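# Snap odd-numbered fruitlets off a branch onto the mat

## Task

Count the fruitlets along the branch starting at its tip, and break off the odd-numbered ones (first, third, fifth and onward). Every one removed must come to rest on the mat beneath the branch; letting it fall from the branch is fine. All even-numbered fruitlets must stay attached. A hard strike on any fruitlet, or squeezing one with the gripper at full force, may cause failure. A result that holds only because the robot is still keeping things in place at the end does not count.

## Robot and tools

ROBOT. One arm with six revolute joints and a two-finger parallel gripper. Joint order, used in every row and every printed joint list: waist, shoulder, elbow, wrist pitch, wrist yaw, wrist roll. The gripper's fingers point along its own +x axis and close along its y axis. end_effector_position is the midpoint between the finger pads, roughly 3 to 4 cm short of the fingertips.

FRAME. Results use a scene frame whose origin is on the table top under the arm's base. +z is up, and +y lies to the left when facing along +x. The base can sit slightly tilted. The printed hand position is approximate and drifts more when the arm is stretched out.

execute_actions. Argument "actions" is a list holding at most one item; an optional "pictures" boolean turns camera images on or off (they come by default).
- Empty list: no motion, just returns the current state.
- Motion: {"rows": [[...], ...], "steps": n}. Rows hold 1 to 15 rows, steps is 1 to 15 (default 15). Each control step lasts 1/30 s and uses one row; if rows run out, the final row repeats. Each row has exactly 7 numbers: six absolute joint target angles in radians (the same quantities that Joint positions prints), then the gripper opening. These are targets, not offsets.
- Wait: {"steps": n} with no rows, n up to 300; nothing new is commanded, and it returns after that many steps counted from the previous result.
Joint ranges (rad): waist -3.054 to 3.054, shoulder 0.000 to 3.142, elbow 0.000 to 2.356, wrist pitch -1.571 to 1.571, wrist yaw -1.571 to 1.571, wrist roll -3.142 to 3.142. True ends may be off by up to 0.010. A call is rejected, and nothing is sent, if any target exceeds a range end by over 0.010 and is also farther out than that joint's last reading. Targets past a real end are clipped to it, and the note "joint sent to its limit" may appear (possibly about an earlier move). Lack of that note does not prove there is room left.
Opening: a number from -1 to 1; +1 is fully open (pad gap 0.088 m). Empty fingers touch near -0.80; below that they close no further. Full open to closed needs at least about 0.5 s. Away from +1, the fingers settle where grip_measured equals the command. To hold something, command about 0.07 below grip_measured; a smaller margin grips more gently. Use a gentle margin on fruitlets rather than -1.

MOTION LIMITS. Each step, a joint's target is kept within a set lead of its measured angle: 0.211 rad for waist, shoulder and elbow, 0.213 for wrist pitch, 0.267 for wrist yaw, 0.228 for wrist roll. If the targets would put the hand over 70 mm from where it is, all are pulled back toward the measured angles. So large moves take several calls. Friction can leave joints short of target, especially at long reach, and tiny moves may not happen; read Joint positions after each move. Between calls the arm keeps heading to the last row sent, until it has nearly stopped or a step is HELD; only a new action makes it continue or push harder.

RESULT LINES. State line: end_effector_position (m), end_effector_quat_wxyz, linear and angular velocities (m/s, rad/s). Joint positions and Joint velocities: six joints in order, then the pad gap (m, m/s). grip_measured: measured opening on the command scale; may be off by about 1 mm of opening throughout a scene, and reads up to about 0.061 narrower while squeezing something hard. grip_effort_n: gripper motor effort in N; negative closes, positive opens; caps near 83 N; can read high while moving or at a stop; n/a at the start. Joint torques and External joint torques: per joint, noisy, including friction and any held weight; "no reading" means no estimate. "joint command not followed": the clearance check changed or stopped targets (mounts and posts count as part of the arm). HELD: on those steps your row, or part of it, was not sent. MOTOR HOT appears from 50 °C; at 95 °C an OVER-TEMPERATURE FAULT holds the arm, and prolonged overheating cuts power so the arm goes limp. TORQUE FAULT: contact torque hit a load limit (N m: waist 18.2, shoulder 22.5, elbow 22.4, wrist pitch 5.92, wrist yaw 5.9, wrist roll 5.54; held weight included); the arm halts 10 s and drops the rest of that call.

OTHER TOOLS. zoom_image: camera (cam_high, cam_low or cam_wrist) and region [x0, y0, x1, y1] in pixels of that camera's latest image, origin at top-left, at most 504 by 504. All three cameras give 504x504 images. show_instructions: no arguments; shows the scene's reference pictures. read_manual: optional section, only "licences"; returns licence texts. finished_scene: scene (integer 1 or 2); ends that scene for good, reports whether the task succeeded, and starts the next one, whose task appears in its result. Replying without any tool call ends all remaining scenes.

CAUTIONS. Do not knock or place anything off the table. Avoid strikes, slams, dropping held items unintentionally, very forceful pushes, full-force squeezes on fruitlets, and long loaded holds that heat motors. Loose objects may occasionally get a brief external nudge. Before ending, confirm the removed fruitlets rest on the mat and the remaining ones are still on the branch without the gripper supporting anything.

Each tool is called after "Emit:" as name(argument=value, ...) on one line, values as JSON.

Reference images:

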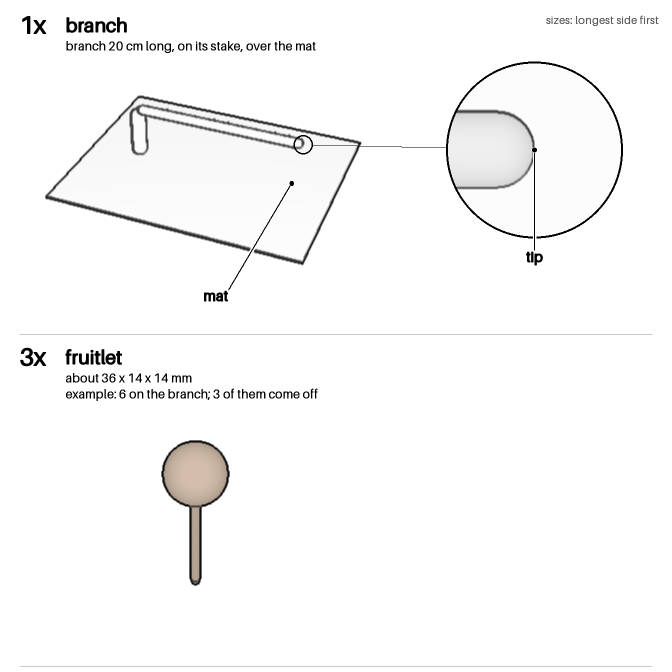

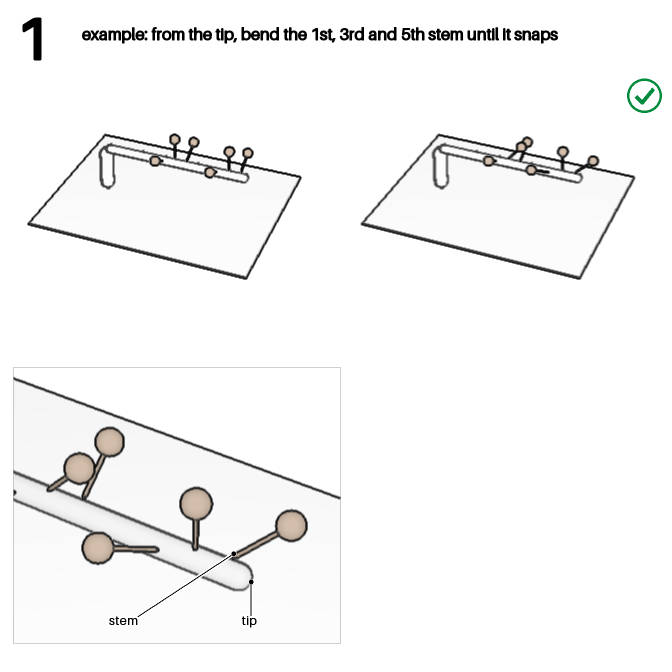

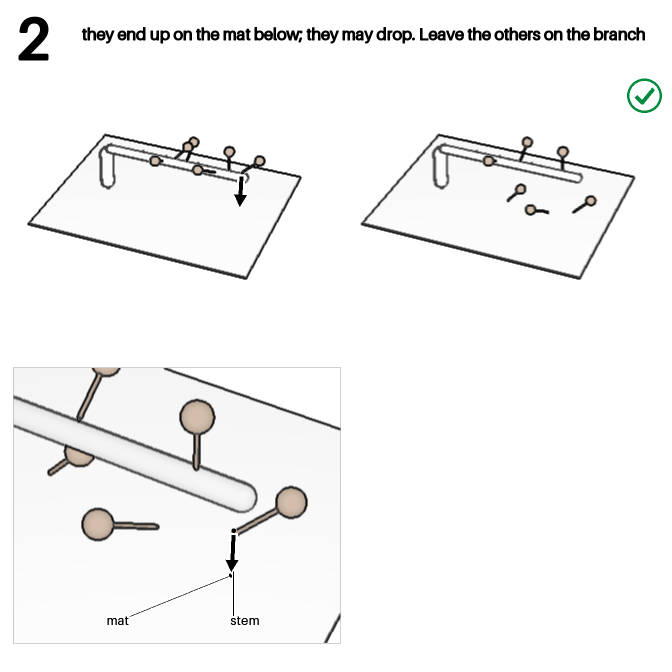

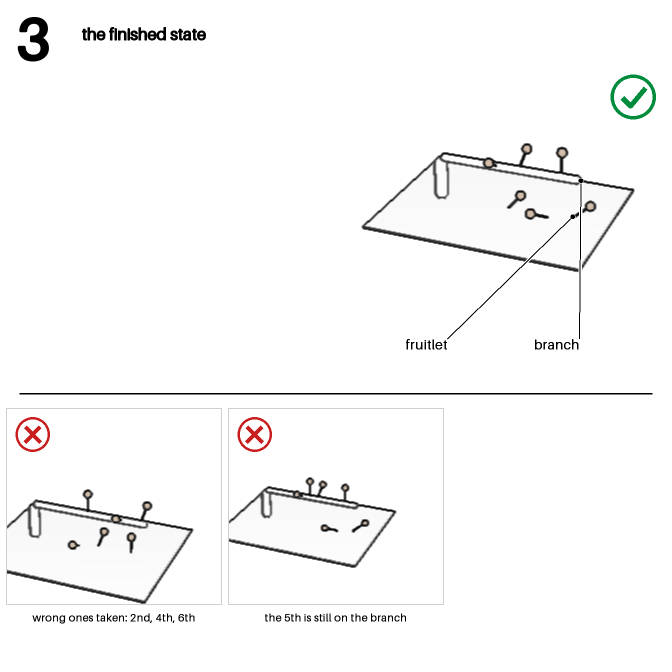

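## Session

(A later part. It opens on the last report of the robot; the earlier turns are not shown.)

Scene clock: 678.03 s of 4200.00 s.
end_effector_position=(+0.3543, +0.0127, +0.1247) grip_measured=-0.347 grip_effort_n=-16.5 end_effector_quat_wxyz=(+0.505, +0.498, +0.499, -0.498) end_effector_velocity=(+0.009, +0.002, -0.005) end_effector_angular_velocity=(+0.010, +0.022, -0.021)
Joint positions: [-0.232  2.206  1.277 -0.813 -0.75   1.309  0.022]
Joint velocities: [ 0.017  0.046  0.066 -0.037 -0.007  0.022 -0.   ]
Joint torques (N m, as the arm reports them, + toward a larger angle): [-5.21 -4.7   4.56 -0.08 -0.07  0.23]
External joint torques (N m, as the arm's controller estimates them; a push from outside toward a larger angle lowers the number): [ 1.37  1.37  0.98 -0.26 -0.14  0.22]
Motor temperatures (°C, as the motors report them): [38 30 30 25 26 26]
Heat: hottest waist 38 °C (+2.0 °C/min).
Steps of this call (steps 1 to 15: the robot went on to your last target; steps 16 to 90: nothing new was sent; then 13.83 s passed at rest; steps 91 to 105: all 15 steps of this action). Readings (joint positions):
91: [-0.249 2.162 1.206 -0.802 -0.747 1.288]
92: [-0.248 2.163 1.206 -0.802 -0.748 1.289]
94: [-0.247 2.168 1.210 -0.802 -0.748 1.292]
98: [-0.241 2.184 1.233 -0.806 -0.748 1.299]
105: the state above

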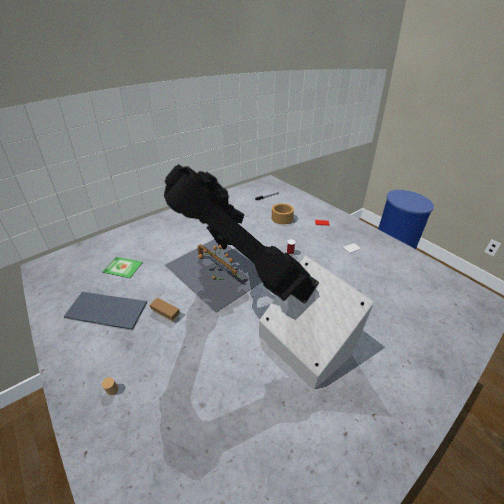

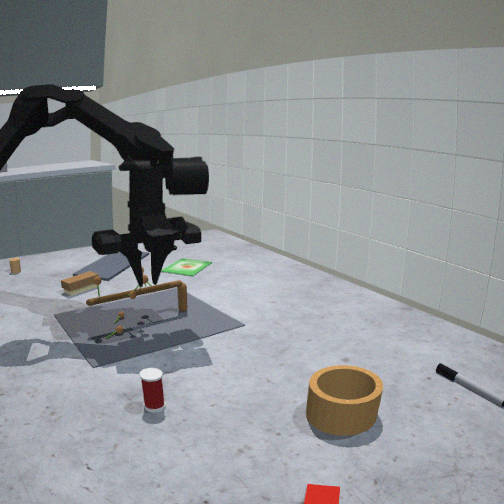

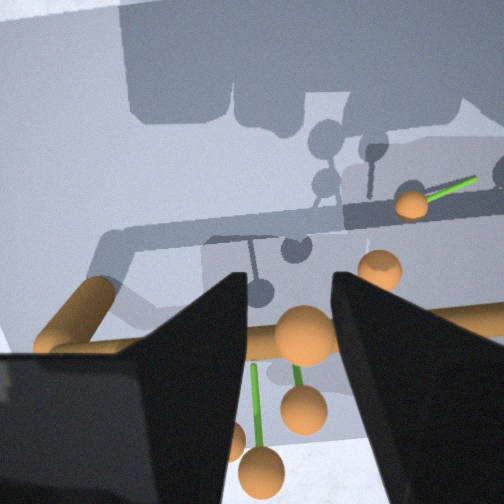

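Emit:
execute_actions(actions=[{"rows":[[-0.227,2.226,1.297,-0.819,-0.753,1.32,-0.35],[-0.226,2.23,1.304,-0.82,-0.753,1.322,-0.35],[-0.224,2.234,1.311,-0.822,-0.753,1.324,-0.35],[-0.223,2.238,1.318,-0.823,-0.754,1.326,-0.35],[-0.221,2.242,1.325,-0.825,-0.754,1.328,-0.35],[-0.22,2.246,1.332,-0.826,-0.754,1.33,-0.35],[-0.218,2.25,1.339,-0.828,-0.754,1.332,-0.35],[-0.217,2.254,1.346,-0.829,-0.754,1.333,-0.35],[-0.216,2.258,1.353,-0.83,-0.754,1.334,-0.35]],"steps":15}])

Scene clock: 687.23 s of 4200.00 s.
end_effector_position=(+0.3681, +0.0135, +0.1225) grip_measured=-0.347 grip_effort_n=-16.5 end_effector_quat_wxyz=(+0.505, +0.498, +0.499, -0.498) end_effector_velocity=(+0.004, -0.002, +0.001) end_effector_angular_velocity=(-0.008, -0.002, +0.007)
Joint positions: [-0.219  2.244  1.342 -0.828 -0.75   1.327  0.022]
Joint velocities: [-0.002  0.012  0.022 -0.007  0.007 -0.007 -0.   ]
Joint torques (N m, as the arm reports them, + toward a larger angle): [-5.43 -4.83  4.77 -0.03 -0.08  0.2 ]
External joint torques (N m, as the arm's controller estimates them; a push from outside toward a larger angle lowers the number): [ 1.34  1.5   1.09 -0.25 -0.14  0.2 ]
Motor temperatures (°C, as the motors report them): [38 30 30 25 26 26]
Heat: hottest waist 38 °C (+2.0 °C/min).
Steps of this call (steps 1 to 15: the robot went on to your last target; steps 16 to 90: nothing new was sent; then 5.70 s passed at rest; steps 91 to 105: all 15 steps of this action). Readings (joint positions):
91: [-0.231 2.211 1.283 -0.816 -0.750 1.312]
92: [-0.231 2.212 1.286 -0.817 -0.750 1.313]
94: [-0.229 2.217 1.295 -0.819 -0.750 1.316]
98: [-0.224 2.232 1.319 -0.824 -0.750 1.323]
105: the state above

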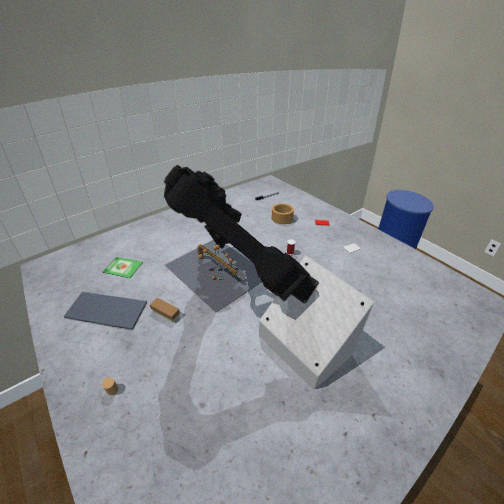

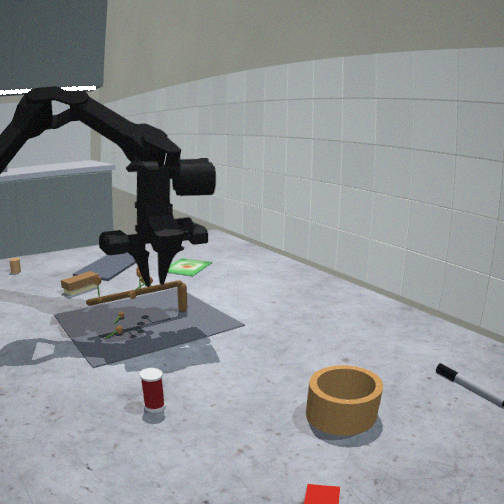

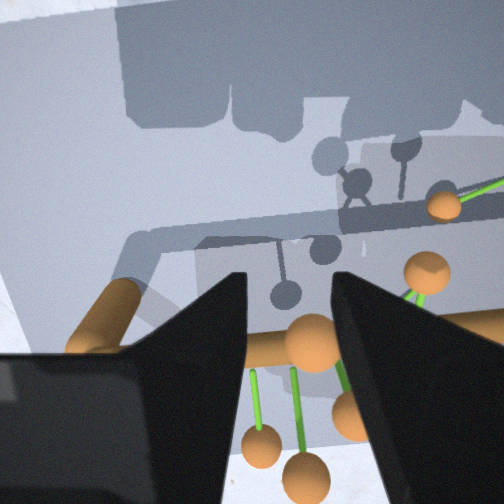

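Emit:
execute_actions(actions=[{"rows":[[-0.214,2.262,1.358,-0.829,-0.754,1.337,-0.35],[-0.212,2.266,1.363,-0.827,-0.754,1.34,-0.35],[-0.21,2.27,1.368,-0.825,-0.754,1.343,-0.35],[-0.207,2.274,1.373,-0.823,-0.754,1.346,-0.35],[-0.205,2.278,1.378,-0.821,-0.755,1.349,-0.35],[-0.202,2.282,1.383,-0.82,-0.755,1.352,-0.35],[-0.2,2.287,1.388,-0.818,-0.755,1.355,-0.35],[-0.197,2.292,1.393,-0.816,-0.755,1.359,-0.35]],"steps":15}])

Scene clock: 695.87 s of 4200.00 s.
end_effector_position=(+0.3781, +0.0142, +0.1152) grip_measured=-0.347 grip_effort_n=-16.5 end_effector_quat_wxyz=(+0.505, +0.497, +0.499, -0.499) end_effector_velocity=(+0.001, -0.001, -0.001) end_effector_angular_velocity=(+0.008, +0.002, -0.014)
Joint positions: [-0.2    2.278  1.384 -0.819 -0.752  1.352  0.022]
Joint velocities: [-0.002  0.012  0.012 -0.007 -0.007  0.007  0.   ]
Joint torques (N m, as the arm reports them, + toward a larger angle): [-5.63 -5.01  4.7   0.22 -0.06  0.23]
External joint torques (N m, as the arm's controller estimates them; a push from outside toward a larger angle lowers the number): [ 1.3   1.56  1.05  0.01 -0.12  0.23]
Motor temperatures (°C, as the motors report them): [38 30 30 25 26 26]
Heat: hottest waist 38 °C (+2.0 °C/min).
Steps of this call (steps 1 to 15: the robot went on to your last target; steps 16 to 90: nothing new was sent; then 5.13 s passed at rest; steps 91 to 105: all 15 steps of this action). Readings (joint positions):
91: [-0.219 2.246 1.345 -0.829 -0.750 1.329]
92: [-0.218 2.248 1.348 -0.829 -0.750 1.330]
94: [-0.216 2.253 1.355 -0.829 -0.750 1.334]
98: [-0.208 2.268 1.373 -0.823 -0.751 1.344]
105: the state above

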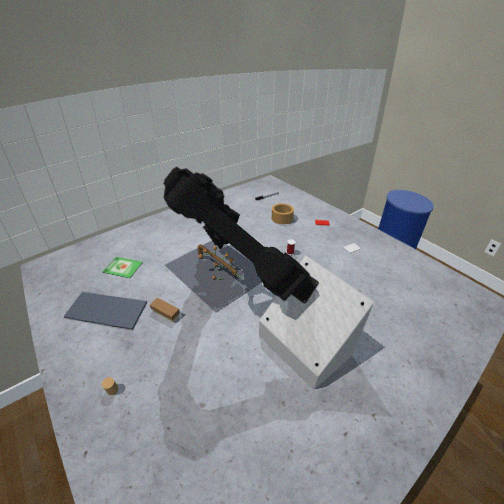

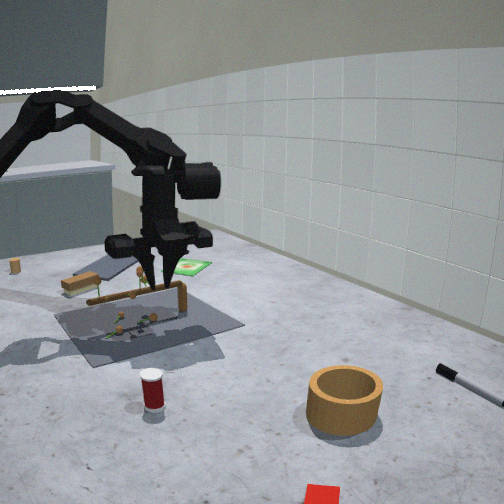

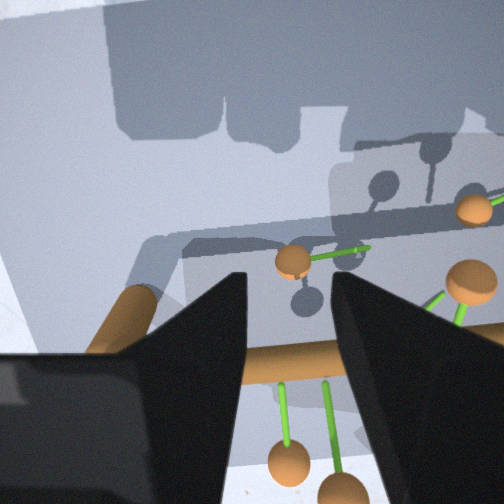

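Emit:
execute_actions(actions=[{"rows":[[-0.211,2.286,1.407,-0.85,-0.753,1.34,-0.35],[-0.225,2.28,1.422,-0.883,-0.751,1.322,-0.35],[-0.239,2.274,1.437,-0.916,-0.749,1.304,-0.35],[-0.253,2.268,1.452,-0.95,-0.747,1.286,-0.35],[-0.267,2.262,1.467,-0.983,-0.745,1.268,-0.35],[-0.281,2.256,1.482,-1.016,-0.743,1.25,-0.35],[-0.294,2.25,1.495,-1.05,-0.74,1.23,-0.35],[-0.281,2.229,1.483,-1.048,-0.742,1.24,-0.35],[-0.268,2.208,1.471,-1.045,-0.744,1.25,-0.35],[-0.255,2.187,1.459,-1.042,-0.747,1.26,-0.35],[-0.242,2.165,1.446,-1.04,-0.749,1.27,-0.35],[-0.229,2.144,1.434,-1.037,-0.751,1.28,-0.35],[-0.216,2.123,1.422,-1.034,-0.753,1.29,-0.35],[-0.203,2.101,1.41,-1.031,-0.756,1.3,-0.35],[-0.191,2.08,1.397,-1.0285,-0.758,1.31,-0.35]],"steps":15}], pictures=false)

Emit:
execute_actions(actions=[{"steps":20}])

Scene clock: 721.27 s of 4200.00 s.
end_effector_position=(+0.3718, +0.0484, +0.1657) grip_measured=-0.347 grip_effort_n=-16.5 end_effector_quat_wxyz=(+0.513, +0.490, +0.506, -0.490) end_effector_velocity=(-0.050, +0.255, +0.007) end_effector_angular_velocity=(+0.025, +0.016, +0.351)
Joint positions: [-0.231  2.147  1.435 -1.026 -0.749  1.282  0.022]
Joint velocities: [ 0.432 -0.672 -0.281 -0.022 -0.095  0.212 -0.   ]
Joint torques (N m, as the arm reports them, + toward a larger angle): [-5.37 -6.84  2.99 -0.11 -0.04  0.23]
External joint torques (N m, as the arm's controller estimates them; a push from outside toward a larger angle lowers the number): [ 1.29 -1.03 -0.71 -0.27 -0.12  0.23]
Motor temperatures (°C, as the motors report them): [39 30 31 25 26 26]
Heat: hottest waist 39 °C (+2.0 °C/min).
Steps of this call (steps 1 to 15: the robot went on to your last target; steps 16 to 90: nothing new was sent; then 21.90 s passed at rest; steps 91 to 105: all 15 steps of this action). Readings (joint positions):
91: [-0.200 2.279 1.388 -0.823 -0.752 1.353]
92: [-0.202 2.279 1.394 -0.837 -0.752 1.350]
94: [-0.214 2.279 1.411 -0.883 -0.752 1.328]
98: [-0.264 2.271 1.458 -0.986 -0.747 1.272]
105: the state above

Scene clock: 721.93 s of 4200.00 s.
end_effector_position=(+0.3648, +0.0700, +0.1642) grip_measured=-0.347 grip_effort_n=-16.5 end_effector_quat_wxyz=(+0.516, +0.483, +0.515, -0.485) end_effector_velocity=(-0.001, +0.001, +0.001) end_effector_angular_velocity=(+0.008, +0.002, +0.001)
Joint positions: [-0.19   2.09   1.405 -1.028 -0.756  1.304  0.022]
Joint velocities: [-0.002 -0.002 -0.002 -0.007 -0.007 -0.007 -0.   ]
Joint torques (N m, as the arm reports them, + toward a larger angle): [-5.51 -6.97  3.29  0.07  0.    0.21]
External joint torques (N m, as the arm's controller estimates them; a push from outside toward a larger angle lowers the number): [ 1.08 -0.97 -0.67 -0.14 -0.06  0.21]
Motor temperatures (°C, as the motors report them): [39 30 31 25 26 26]
Heat: hottest waist 39 °C (+2.0 °C/min).
Steps of this call (steps 1 to 20: the robot went on to your last target). Readings (joint positions):
1: [-0.217 2.128 1.427 -1.028 -0.752 1.288]
2: [-0.205 2.113 1.422 -1.028 -0.755 1.292]
4: [-0.192 2.095 1.417 -1.028 -0.756 1.297]
8: [-0.190 2.090 1.408 -1.028 -0.756 1.302]
20: the state above

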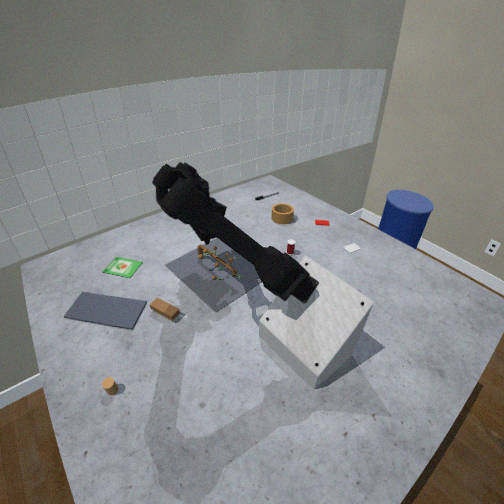

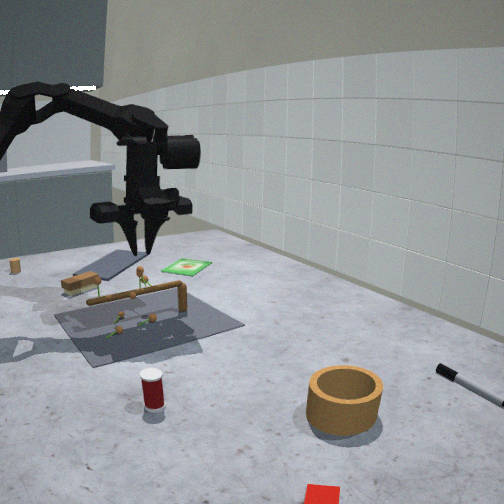

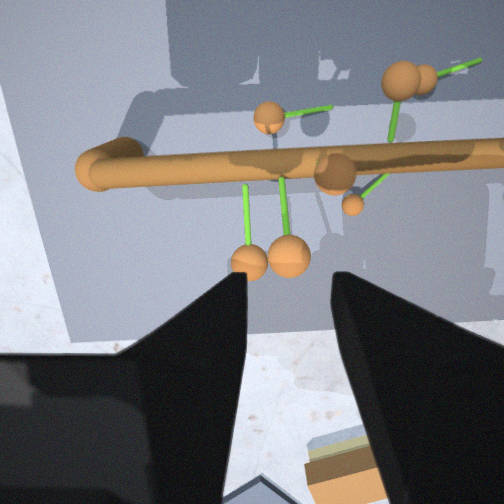

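Emit:
execute_actions(actions=[{"rows":[[-0.186,2.082,1.39,-1.016,-0.759,1.317,-0.35],[-0.181,2.084,1.383,-1.004,-0.759,1.324,-0.35],[-0.176,2.085,1.376,-0.992,-0.76,1.33,-0.35],[-0.171,2.087,1.369,-0.979,-0.76,1.337,-0.35],[-0.166,2.088,1.362,-0.967,-0.761,1.343,-0.35],[-0.161,2.09,1.355,-0.954,-0.761,1.35,-0.35],[-0.156,2.091,1.348,-0.942,-0.762,1.357,-0.35],[-0.151,2.093,1.342,-0.929,-0.762,1.363,-0.35],[-0.146,2.094,1.336,-0.917,-0.763,1.37,-0.35]],"steps":15}])

Scene clock: 737.90 s of 4200.00 s.
end_effector_position=(+0.3636, +0.0714, +0.1435) grip_measured=-0.347 grip_effort_n=-16.5 end_effector_quat_wxyz=(+0.518, +0.482, +0.514, -0.484) end_effector_velocity=(+0.004, -0.002, -0.002) end_effector_angular_velocity=(+0.003, -0.029, +0.002)
Joint positions: [-0.149  2.09   1.346 -0.924 -0.76   1.361  0.022]
Joint velocities: [-0.002 -0.002 -0.017  0.051 -0.007  0.022 -0.   ]
Joint torques (N m, as the arm reports them, + toward a larger angle): [-5.34 -5.55  3.17  0.23 -0.06  0.23]
External joint torques (N m, as the arm's controller estimates them; a push from outside toward a larger angle lowers the number): [ 1.29  0.54 -0.66  0.01 -0.13  0.23]
Motor temperatures (°C, as the motors report them): [40 32 30 25 26 26]
Heat: hottest waist 40 °C (+2.0 °C/min).
Steps of this call (steps 1 to 15: the robot went on to your last target; steps 16 to 90: nothing new was sent; then 12.47 s passed at rest; steps 91 to 105: all 15 steps of this action). Readings (joint positions):
91: [-0.190 2.090 1.404 -1.027 -0.756 1.305]
92: [-0.190 2.090 1.401 -1.022 -0.756 1.309]
94: [-0.187 2.090 1.393 -1.005 -0.756 1.317]
98: [-0.168 2.090 1.368 -0.963 -0.757 1.340]
105: the state above

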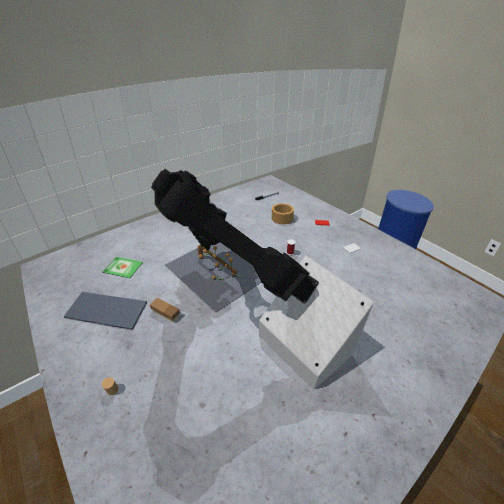

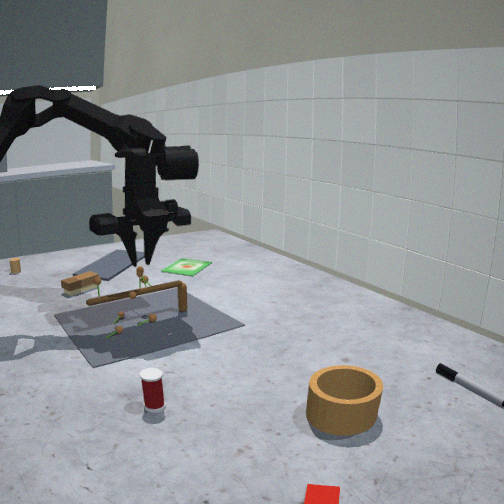

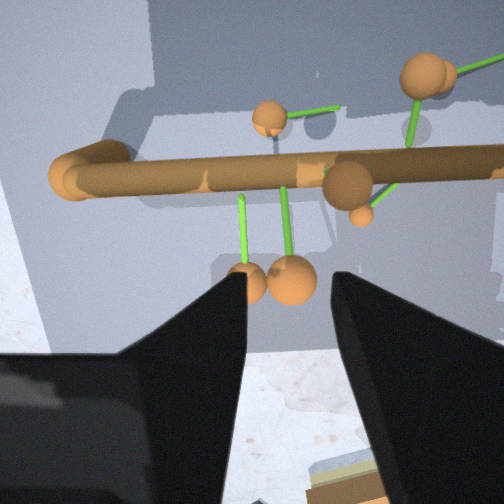

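Emit:
execute_actions(actions=[{"rows":[[-0.143,2.095,1.333,-0.909,-0.763,1.374,-0.35],[-0.14,2.097,1.33,-0.901,-0.763,1.378,-0.35],[-0.137,2.098,1.327,-0.893,-0.764,1.382,-0.35],[-0.134,2.099,1.324,-0.885,-0.764,1.386,-0.35],[-0.131,2.1,1.321,-0.877,-0.764,1.39,-0.35],[-0.128,2.101,1.318,-0.869,-0.765,1.394,-0.35],[-0.125,2.102,1.315,-0.861,-0.765,1.398,-0.35],[-0.122,2.103,1.312,-0.855,-0.765,1.402,-0.35]],"steps":15}])

Emit:
zoom_image(camera="cam_low", region=[80, 220, 220, 340])

Scene clock: 753.43 s of 4200.00 s.
end_effector_position=(+0.3657, +0.0733, +0.1330) grip_measured=-0.347 grip_effort_n=-16.5 end_effector_quat_wxyz=(+0.524, +0.482, +0.514, -0.479) end_effector_velocity=(+0.003, -0.006, -0.001) end_effector_angular_velocity=(-0.009, -0.020, +0.017)
Joint positions: [-0.124  2.091  1.321 -0.859 -0.761  1.394  0.022]
Joint velocities: [-0.007  0.002 -0.012  0.037  0.007 -0.007 -0.   ]
Joint torques (N m, as the arm reports them, + toward a larger angle): [-5.31 -4.69  3.07  0.24 -0.07  0.21]
External joint torques (N m, as the arm's controller estimates them; a push from outside toward a larger angle lowers the number): [ 1.27  1.32 -0.65  0.   -0.14  0.21]
Motor temperatures (°C, as the motors report them): [40 32 30 25 26 26]
Heat: hottest waist 40 °C (+2.0 °C/min).
Steps of this call (steps 1 to 15: the robot went on to your last target; steps 16 to 90: nothing new was sent; then 12.03 s passed at rest; steps 91 to 105: all 15 steps of this action). Readings (joint positions):
91: [-0.148 2.090 1.344 -0.917 -0.760 1.365]
92: [-0.148 2.090 1.342 -0.914 -0.760 1.367]
94: [-0.145 2.090 1.339 -0.903 -0.760 1.372]
98: [-0.133 2.090 1.328 -0.876 -0.761 1.386]
105: the state above

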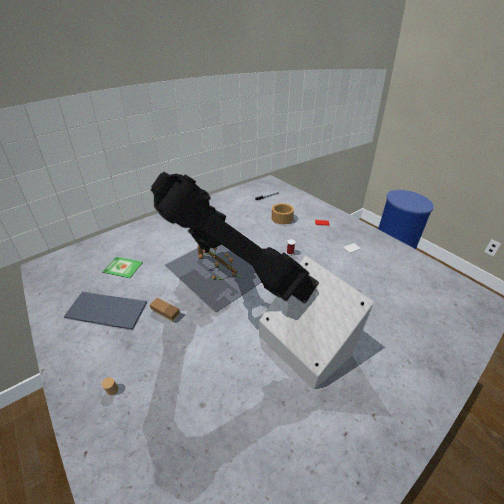

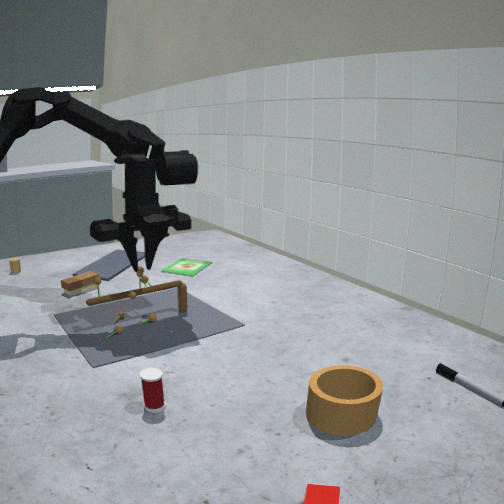

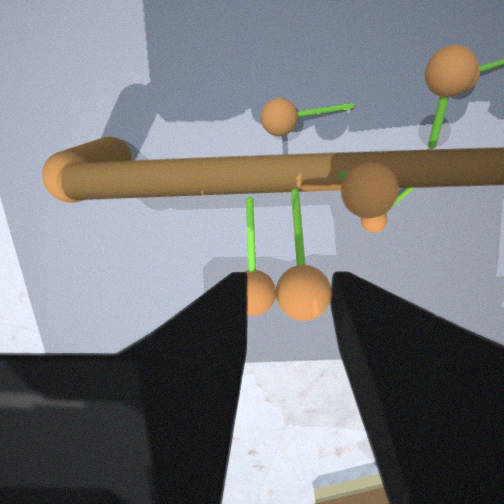

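Region (80, 220, 220, 340) of cam_low's 504x504 image, scaled by 3.600, with more detail than that image has; it fills the top 432 rows of this view, and the rest is white.

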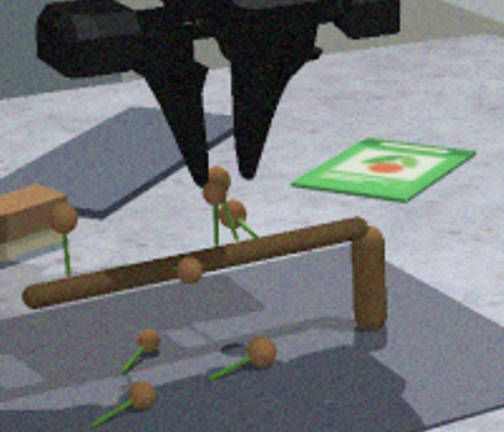

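Emit:
execute_actions(actions=[{"rows":[[-0.121,2.09,1.308,-0.852,-0.765,1.403,-0.35],[-0.12,2.09,1.304,-0.848,-0.765,1.404,-0.35],[-0.118,2.09,1.3,-0.844,-0.765,1.406,-0.35],[-0.116,2.09,1.296,-0.84,-0.765,1.408,-0.35],[-0.114,2.09,1.292,-0.836,-0.765,1.41,-0.35],[-0.112,2.09,1.288,-0.832,-0.765,1.412,-0.35],[-0.111,2.09,1.286,-0.829,-0.765,1.413,-0.35]],"steps":15}])

Scene clock: 768.60 s of 4200.00 s.
end_effector_position=(+0.3617, +0.0724, +0.1260) grip_measured=-0.347 grip_effort_n=-16.5 end_effector_quat_wxyz=(+0.522, +0.481, +0.515, -0.481) end_effector_velocity=(-0.003, +0.000, +0.000) end_effector_angular_velocity=(+0.008, +0.006, -0.003)
Joint positions: [-0.113  2.091  1.295 -0.832 -0.761  1.407  0.022]
Joint velocities: [-0.002 -0.002 -0.007 -0.007 -0.007 -0.007 -0.   ]
Joint torques (N m, as the arm reports them, + toward a larger angle): [-5.23 -6.09  2.98  0.23 -0.06  0.21]
External joint torques (N m, as the arm's controller estimates them; a push from outside toward a larger angle lowers the number): [ 1.3  -0.03 -0.68  0.02 -0.13  0.21]
Motor temperatures (°C, as the motors report them): [40 31 30 25 26 26]
Heat: hottest waist 40 °C (+1.0 °C/min).
Steps of this call (steps 1 to 15: the robot went on to your last target; steps 16 to 90: nothing new was sent; then 11.67 s passed at rest; steps 91 to 105: all 15 steps of this action). Readings (joint positions):
91: [-0.124 2.091 1.319 -0.856 -0.761 1.396]
92: [-0.124 2.091 1.318 -0.854 -0.761 1.396]
94: [-0.123 2.091 1.313 -0.850 -0.761 1.399]
98: [-0.117 2.091 1.300 -0.838 -0.761 1.404]
105: the state above

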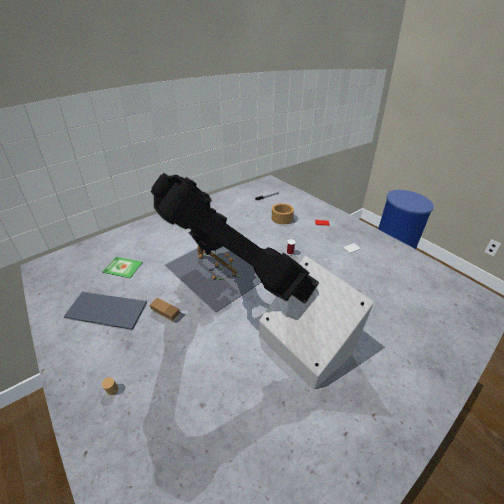

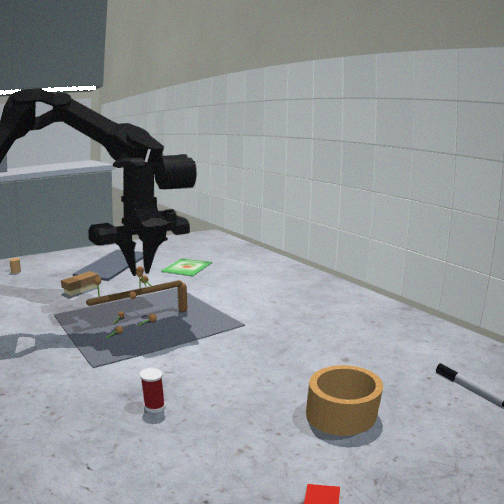

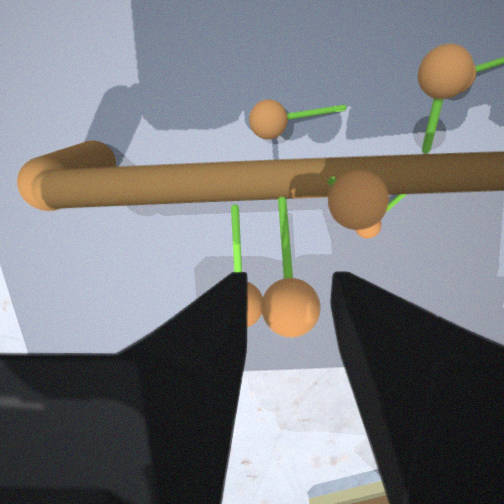

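Emit:
execute_actions(actions=[{"rows":[[-0.112,2.082,1.28,-0.827,-0.764,1.411,-0.35],[-0.113,2.076,1.272,-0.824,-0.764,1.41,-0.35],[-0.114,2.072,1.265,-0.821,-0.764,1.409,-0.35],[-0.115,2.068,1.258,-0.818,-0.764,1.408,-0.35],[-0.115,2.064,1.251,-0.816,-0.764,1.407,-0.35],[-0.116,2.06,1.244,-0.813,-0.764,1.406,-0.35],[-0.117,2.056,1.237,-0.811,-0.764,1.405,-0.35],[-0.118,2.052,1.23,-0.808,-0.764,1.404,-0.35],[-0.118,2.048,1.223,-0.806,-0.764,1.403,-0.35],[-0.119,2.045,1.216,-0.803,-0.764,1.402,-0.35],[-0.12,2.041,1.208,-0.801,-0.764,1.401,-0.35],[-0.121,2.037,1.2,-0.798,-0.764,1.4,-0.35]],"steps":15}])

Scene clock: 787.40 s of 4200.00 s.
end_effector_position=(+0.3454, +0.0697, +0.1240) grip_measured=-0.347 grip_effort_n=-16.5 end_effector_quat_wxyz=(+0.517, +0.483, +0.513, -0.485) end_effector_velocity=(-0.019, -0.006, -0.001) end_effector_angular_velocity=(+0.009, +0.007, -0.024)
Joint positions: [-0.118  2.052  1.215 -0.803 -0.761  1.407  0.022]
Joint velocities: [-0.017 -0.037 -0.085  0.022 -0.007 -0.007 -0.   ]
Joint torques (N m, as the arm reports them, + toward a larger angle): [-5.31 -6.85  3.02  0.26 -0.03 -0.26]
External joint torques (N m, as the arm's controller estimates them; a push from outside toward a larger angle lowers the number): [ 0.86 -1.12 -0.59  0.02 -0.09 -0.25]
Motor temperatures (°C, as the motors report them): [40 32 30 25 26 26]
Heat: hottest waist 40 °C (+1.0 °C/min).
Steps of this call (steps 1 to 15: the robot went on to your last target; steps 16 to 90: nothing new was sent; then 15.30 s passed at rest; steps 91 to 105: all 15 steps of this action). Readings (joint positions):
91: [-0.113 2.091 1.293 -0.830 -0.761 1.407]
92: [-0.113 2.091 1.290 -0.829 -0.761 1.407]
94: [-0.113 2.087 1.281 -0.825 -0.761 1.407]
98: [-0.114 2.075 1.255 -0.817 -0.761 1.407]
105: the state above

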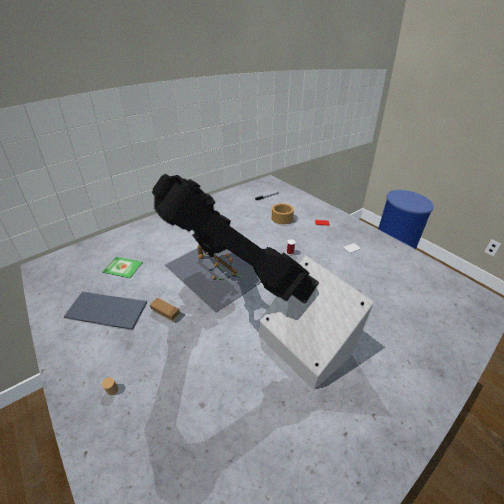

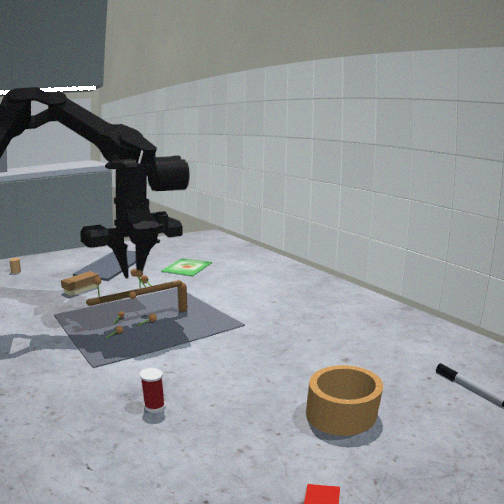

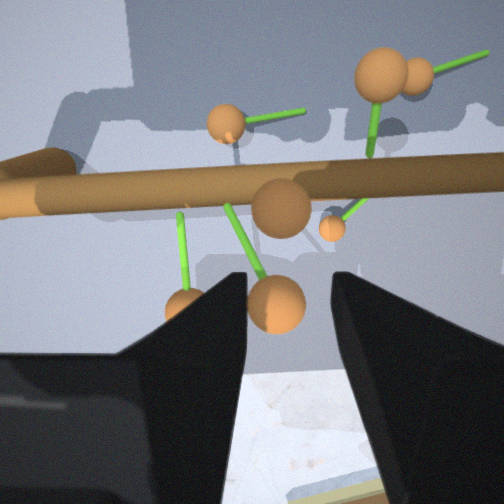

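Emit:
execute_actions(actions=[{"rows":[[-0.121,2.035,1.194,-0.795,-0.764,1.4,-0.35],[-0.122,2.033,1.187,-0.792,-0.764,1.4,-0.35],[-0.122,2.031,1.18,-0.789,-0.764,1.4,-0.35],[-0.123,2.029,1.173,-0.786,-0.764,1.4,-0.35],[-0.123,2.027,1.166,-0.782,-0.765,1.4,-0.35],[-0.124,2.024,1.159,-0.778,-0.765,1.4,-0.35],[-0.124,2.021,1.152,-0.775,-0.765,1.4,-0.35],[-0.124,2.019,1.145,-0.771,-0.765,1.4,-0.35],[-0.125,2.016,1.137,-0.768,-0.765,1.4,-0.35]],"steps":15}])

Scene clock: 794.43 s of 4200.00 s.
end_effector_position=(+0.3312, +0.0650, +0.1195) grip_measured=-0.347 grip_effort_n=-16.5 end_effector_quat_wxyz=(+0.512, +0.485, +0.512, -0.490) end_effector_velocity=(-0.001, +0.001, +0.001) end_effector_angular_velocity=(+0.006, -0.015, +0.017)
Joint positions: [-0.123  2.029  1.146 -0.772 -0.761  1.406  0.022]
Joint velocities: [-0.002 -0.017 -0.022  0.022 -0.007 -0.007 -0.   ]
Joint torques (N m, as the arm reports them, + toward a larger angle): [-5.17 -6.68  2.87  0.22 -0.07 -0.25]
External joint torques (N m, as the arm's controller estimates them; a push from outside toward a larger angle lowers the number): [ 0.82 -1.04 -0.76 -0.01 -0.13 -0.25]
Motor temperatures (°C, as the motors report them): [40 32 30 25 26 26]
Heat: hottest waist 40 °C (+0.0 °C/min).
Steps of this call (steps 1 to 15: the robot went on to your last target; steps 16 to 90: nothing new was sent; then 3.53 s passed at rest; steps 91 to 105: all 15 steps of this action). Readings (joint positions):
91: [-0.119 2.048 1.207 -0.799 -0.761 1.406]
92: [-0.119 2.047 1.204 -0.797 -0.761 1.406]
94: [-0.120 2.043 1.196 -0.793 -0.761 1.406]
98: [-0.121 2.036 1.171 -0.782 -0.761 1.406]
105: the state above

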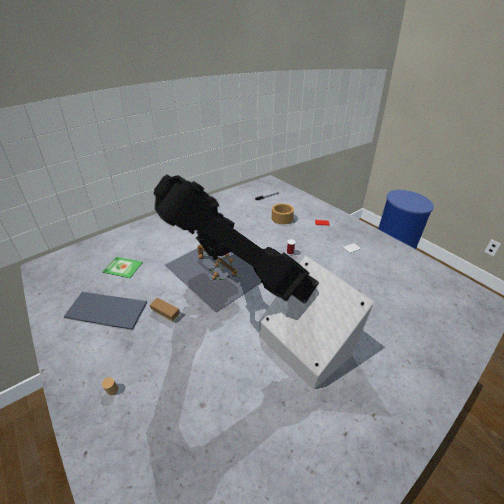

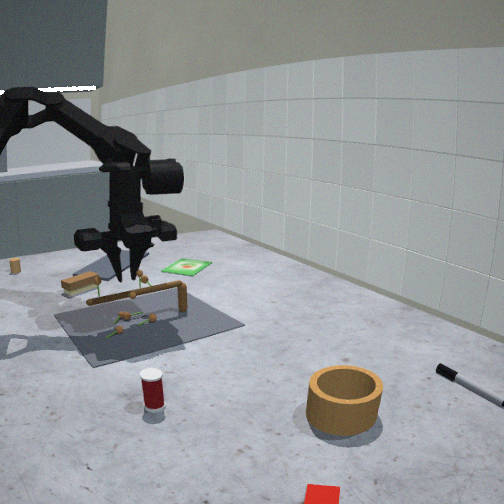

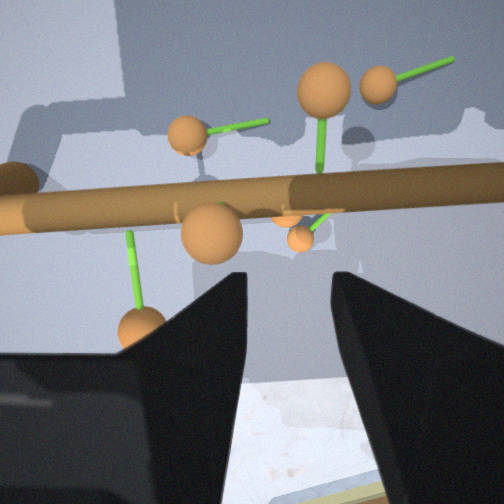

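Emit:
execute_actions(actions=[{"rows":[[-0.135,2.01,1.145,-0.8,-0.763,1.385,-0.35],[-0.15,2.004,1.156,-0.84,-0.761,1.365,-0.35],[-0.165,1.998,1.168,-0.88,-0.759,1.345,-0.35],[-0.18,1.992,1.18,-0.92,-0.757,1.325,-0.35],[-0.195,1.986,1.192,-0.96,-0.755,1.305,-0.35],[-0.21,1.98,1.204,-1.0,-0.753,1.285,-0.35],[-0.225,1.974,1.216,-1.04,-0.751,1.265,-0.35],[-0.24,1.968,1.228,-1.08,-0.749,1.245,-0.35],[-0.255,1.962,1.24,-1.12,-0.747,1.225,-0.35],[-0.27,1.956,1.252,-1.16,-0.745,1.205,-0.35]],"steps":15}])

Emit:
zoom_image(camera="cam_low", region=[40, 240, 260, 380])

Scene clock: 802.03 s of 4200.00 s.
end_effector_position=(+0.3097, +0.0668, +0.1831) grip_measured=-0.347 grip_effort_n=-16.5 end_effector_quat_wxyz=(+0.480, +0.494, +0.516, -0.509) end_effector_velocity=(-0.020, +0.011, +0.024) end_effector_angular_velocity=(+0.034, +0.078, +0.005)
Joint positions: [-0.266  1.963  1.242 -1.136 -0.75   1.222  0.022]
Joint velocities: [-0.042 -0.017  0.056 -0.227  0.007 -0.139 -0.   ]
Joint torques (N m, as the arm reports them, + toward a larger angle): [-4.69 -5.47  4.65 -0.14  0.17 -0.25]
External joint torques (N m, as the arm's controller estimates them; a push from outside toward a larger angle lowers the number): [ 0.7  -1.02  1.03 -0.23  0.1  -0.25]
Motor temperatures (°C, as the motors report them): [40 32 30 25 26 26]
Heat: hottest waist 40 °C (+0.0 °C/min).
Steps of this call (steps 1 to 15: the robot went on to your last target; steps 16 to 90: nothing new was sent; then 4.10 s passed at rest; steps 91 to 105: all 15 steps of this action). Readings (joint positions):
91: [-0.124 2.026 1.144 -0.773 -0.761 1.402]
92: [-0.126 2.025 1.145 -0.787 -0.761 1.394]
94: [-0.142 2.018 1.151 -0.842 -0.761 1.370]
98: [-0.197 1.998 1.187 -0.977 -0.757 1.301]
105: the state above

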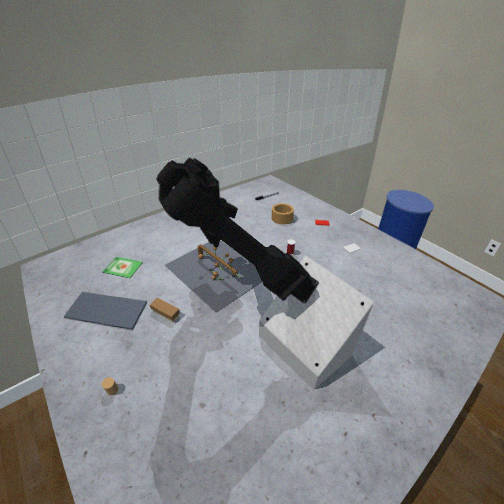

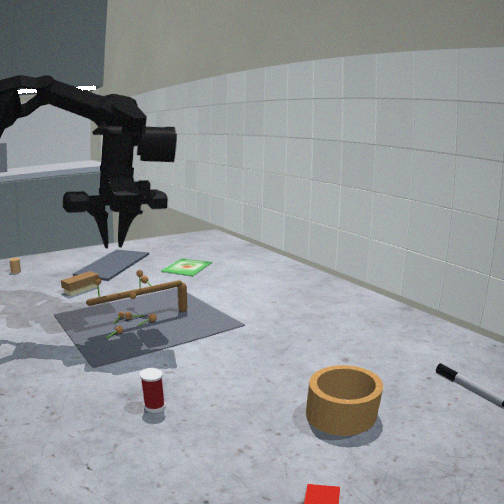

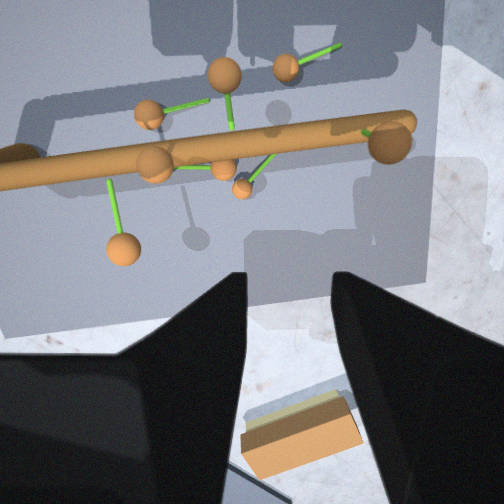

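Region (40, 240, 260, 380) of cam_low's 504x504 image, scaled by 2.291, with more detail than that image has; it fills the top 321 rows of this view, and the rest is white.

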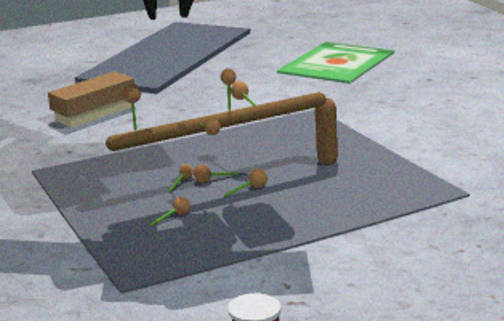

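Four are on the mat and four remain on the branch.

Emit:
finished_scene(scene=1)

The scene is finished: the task was done.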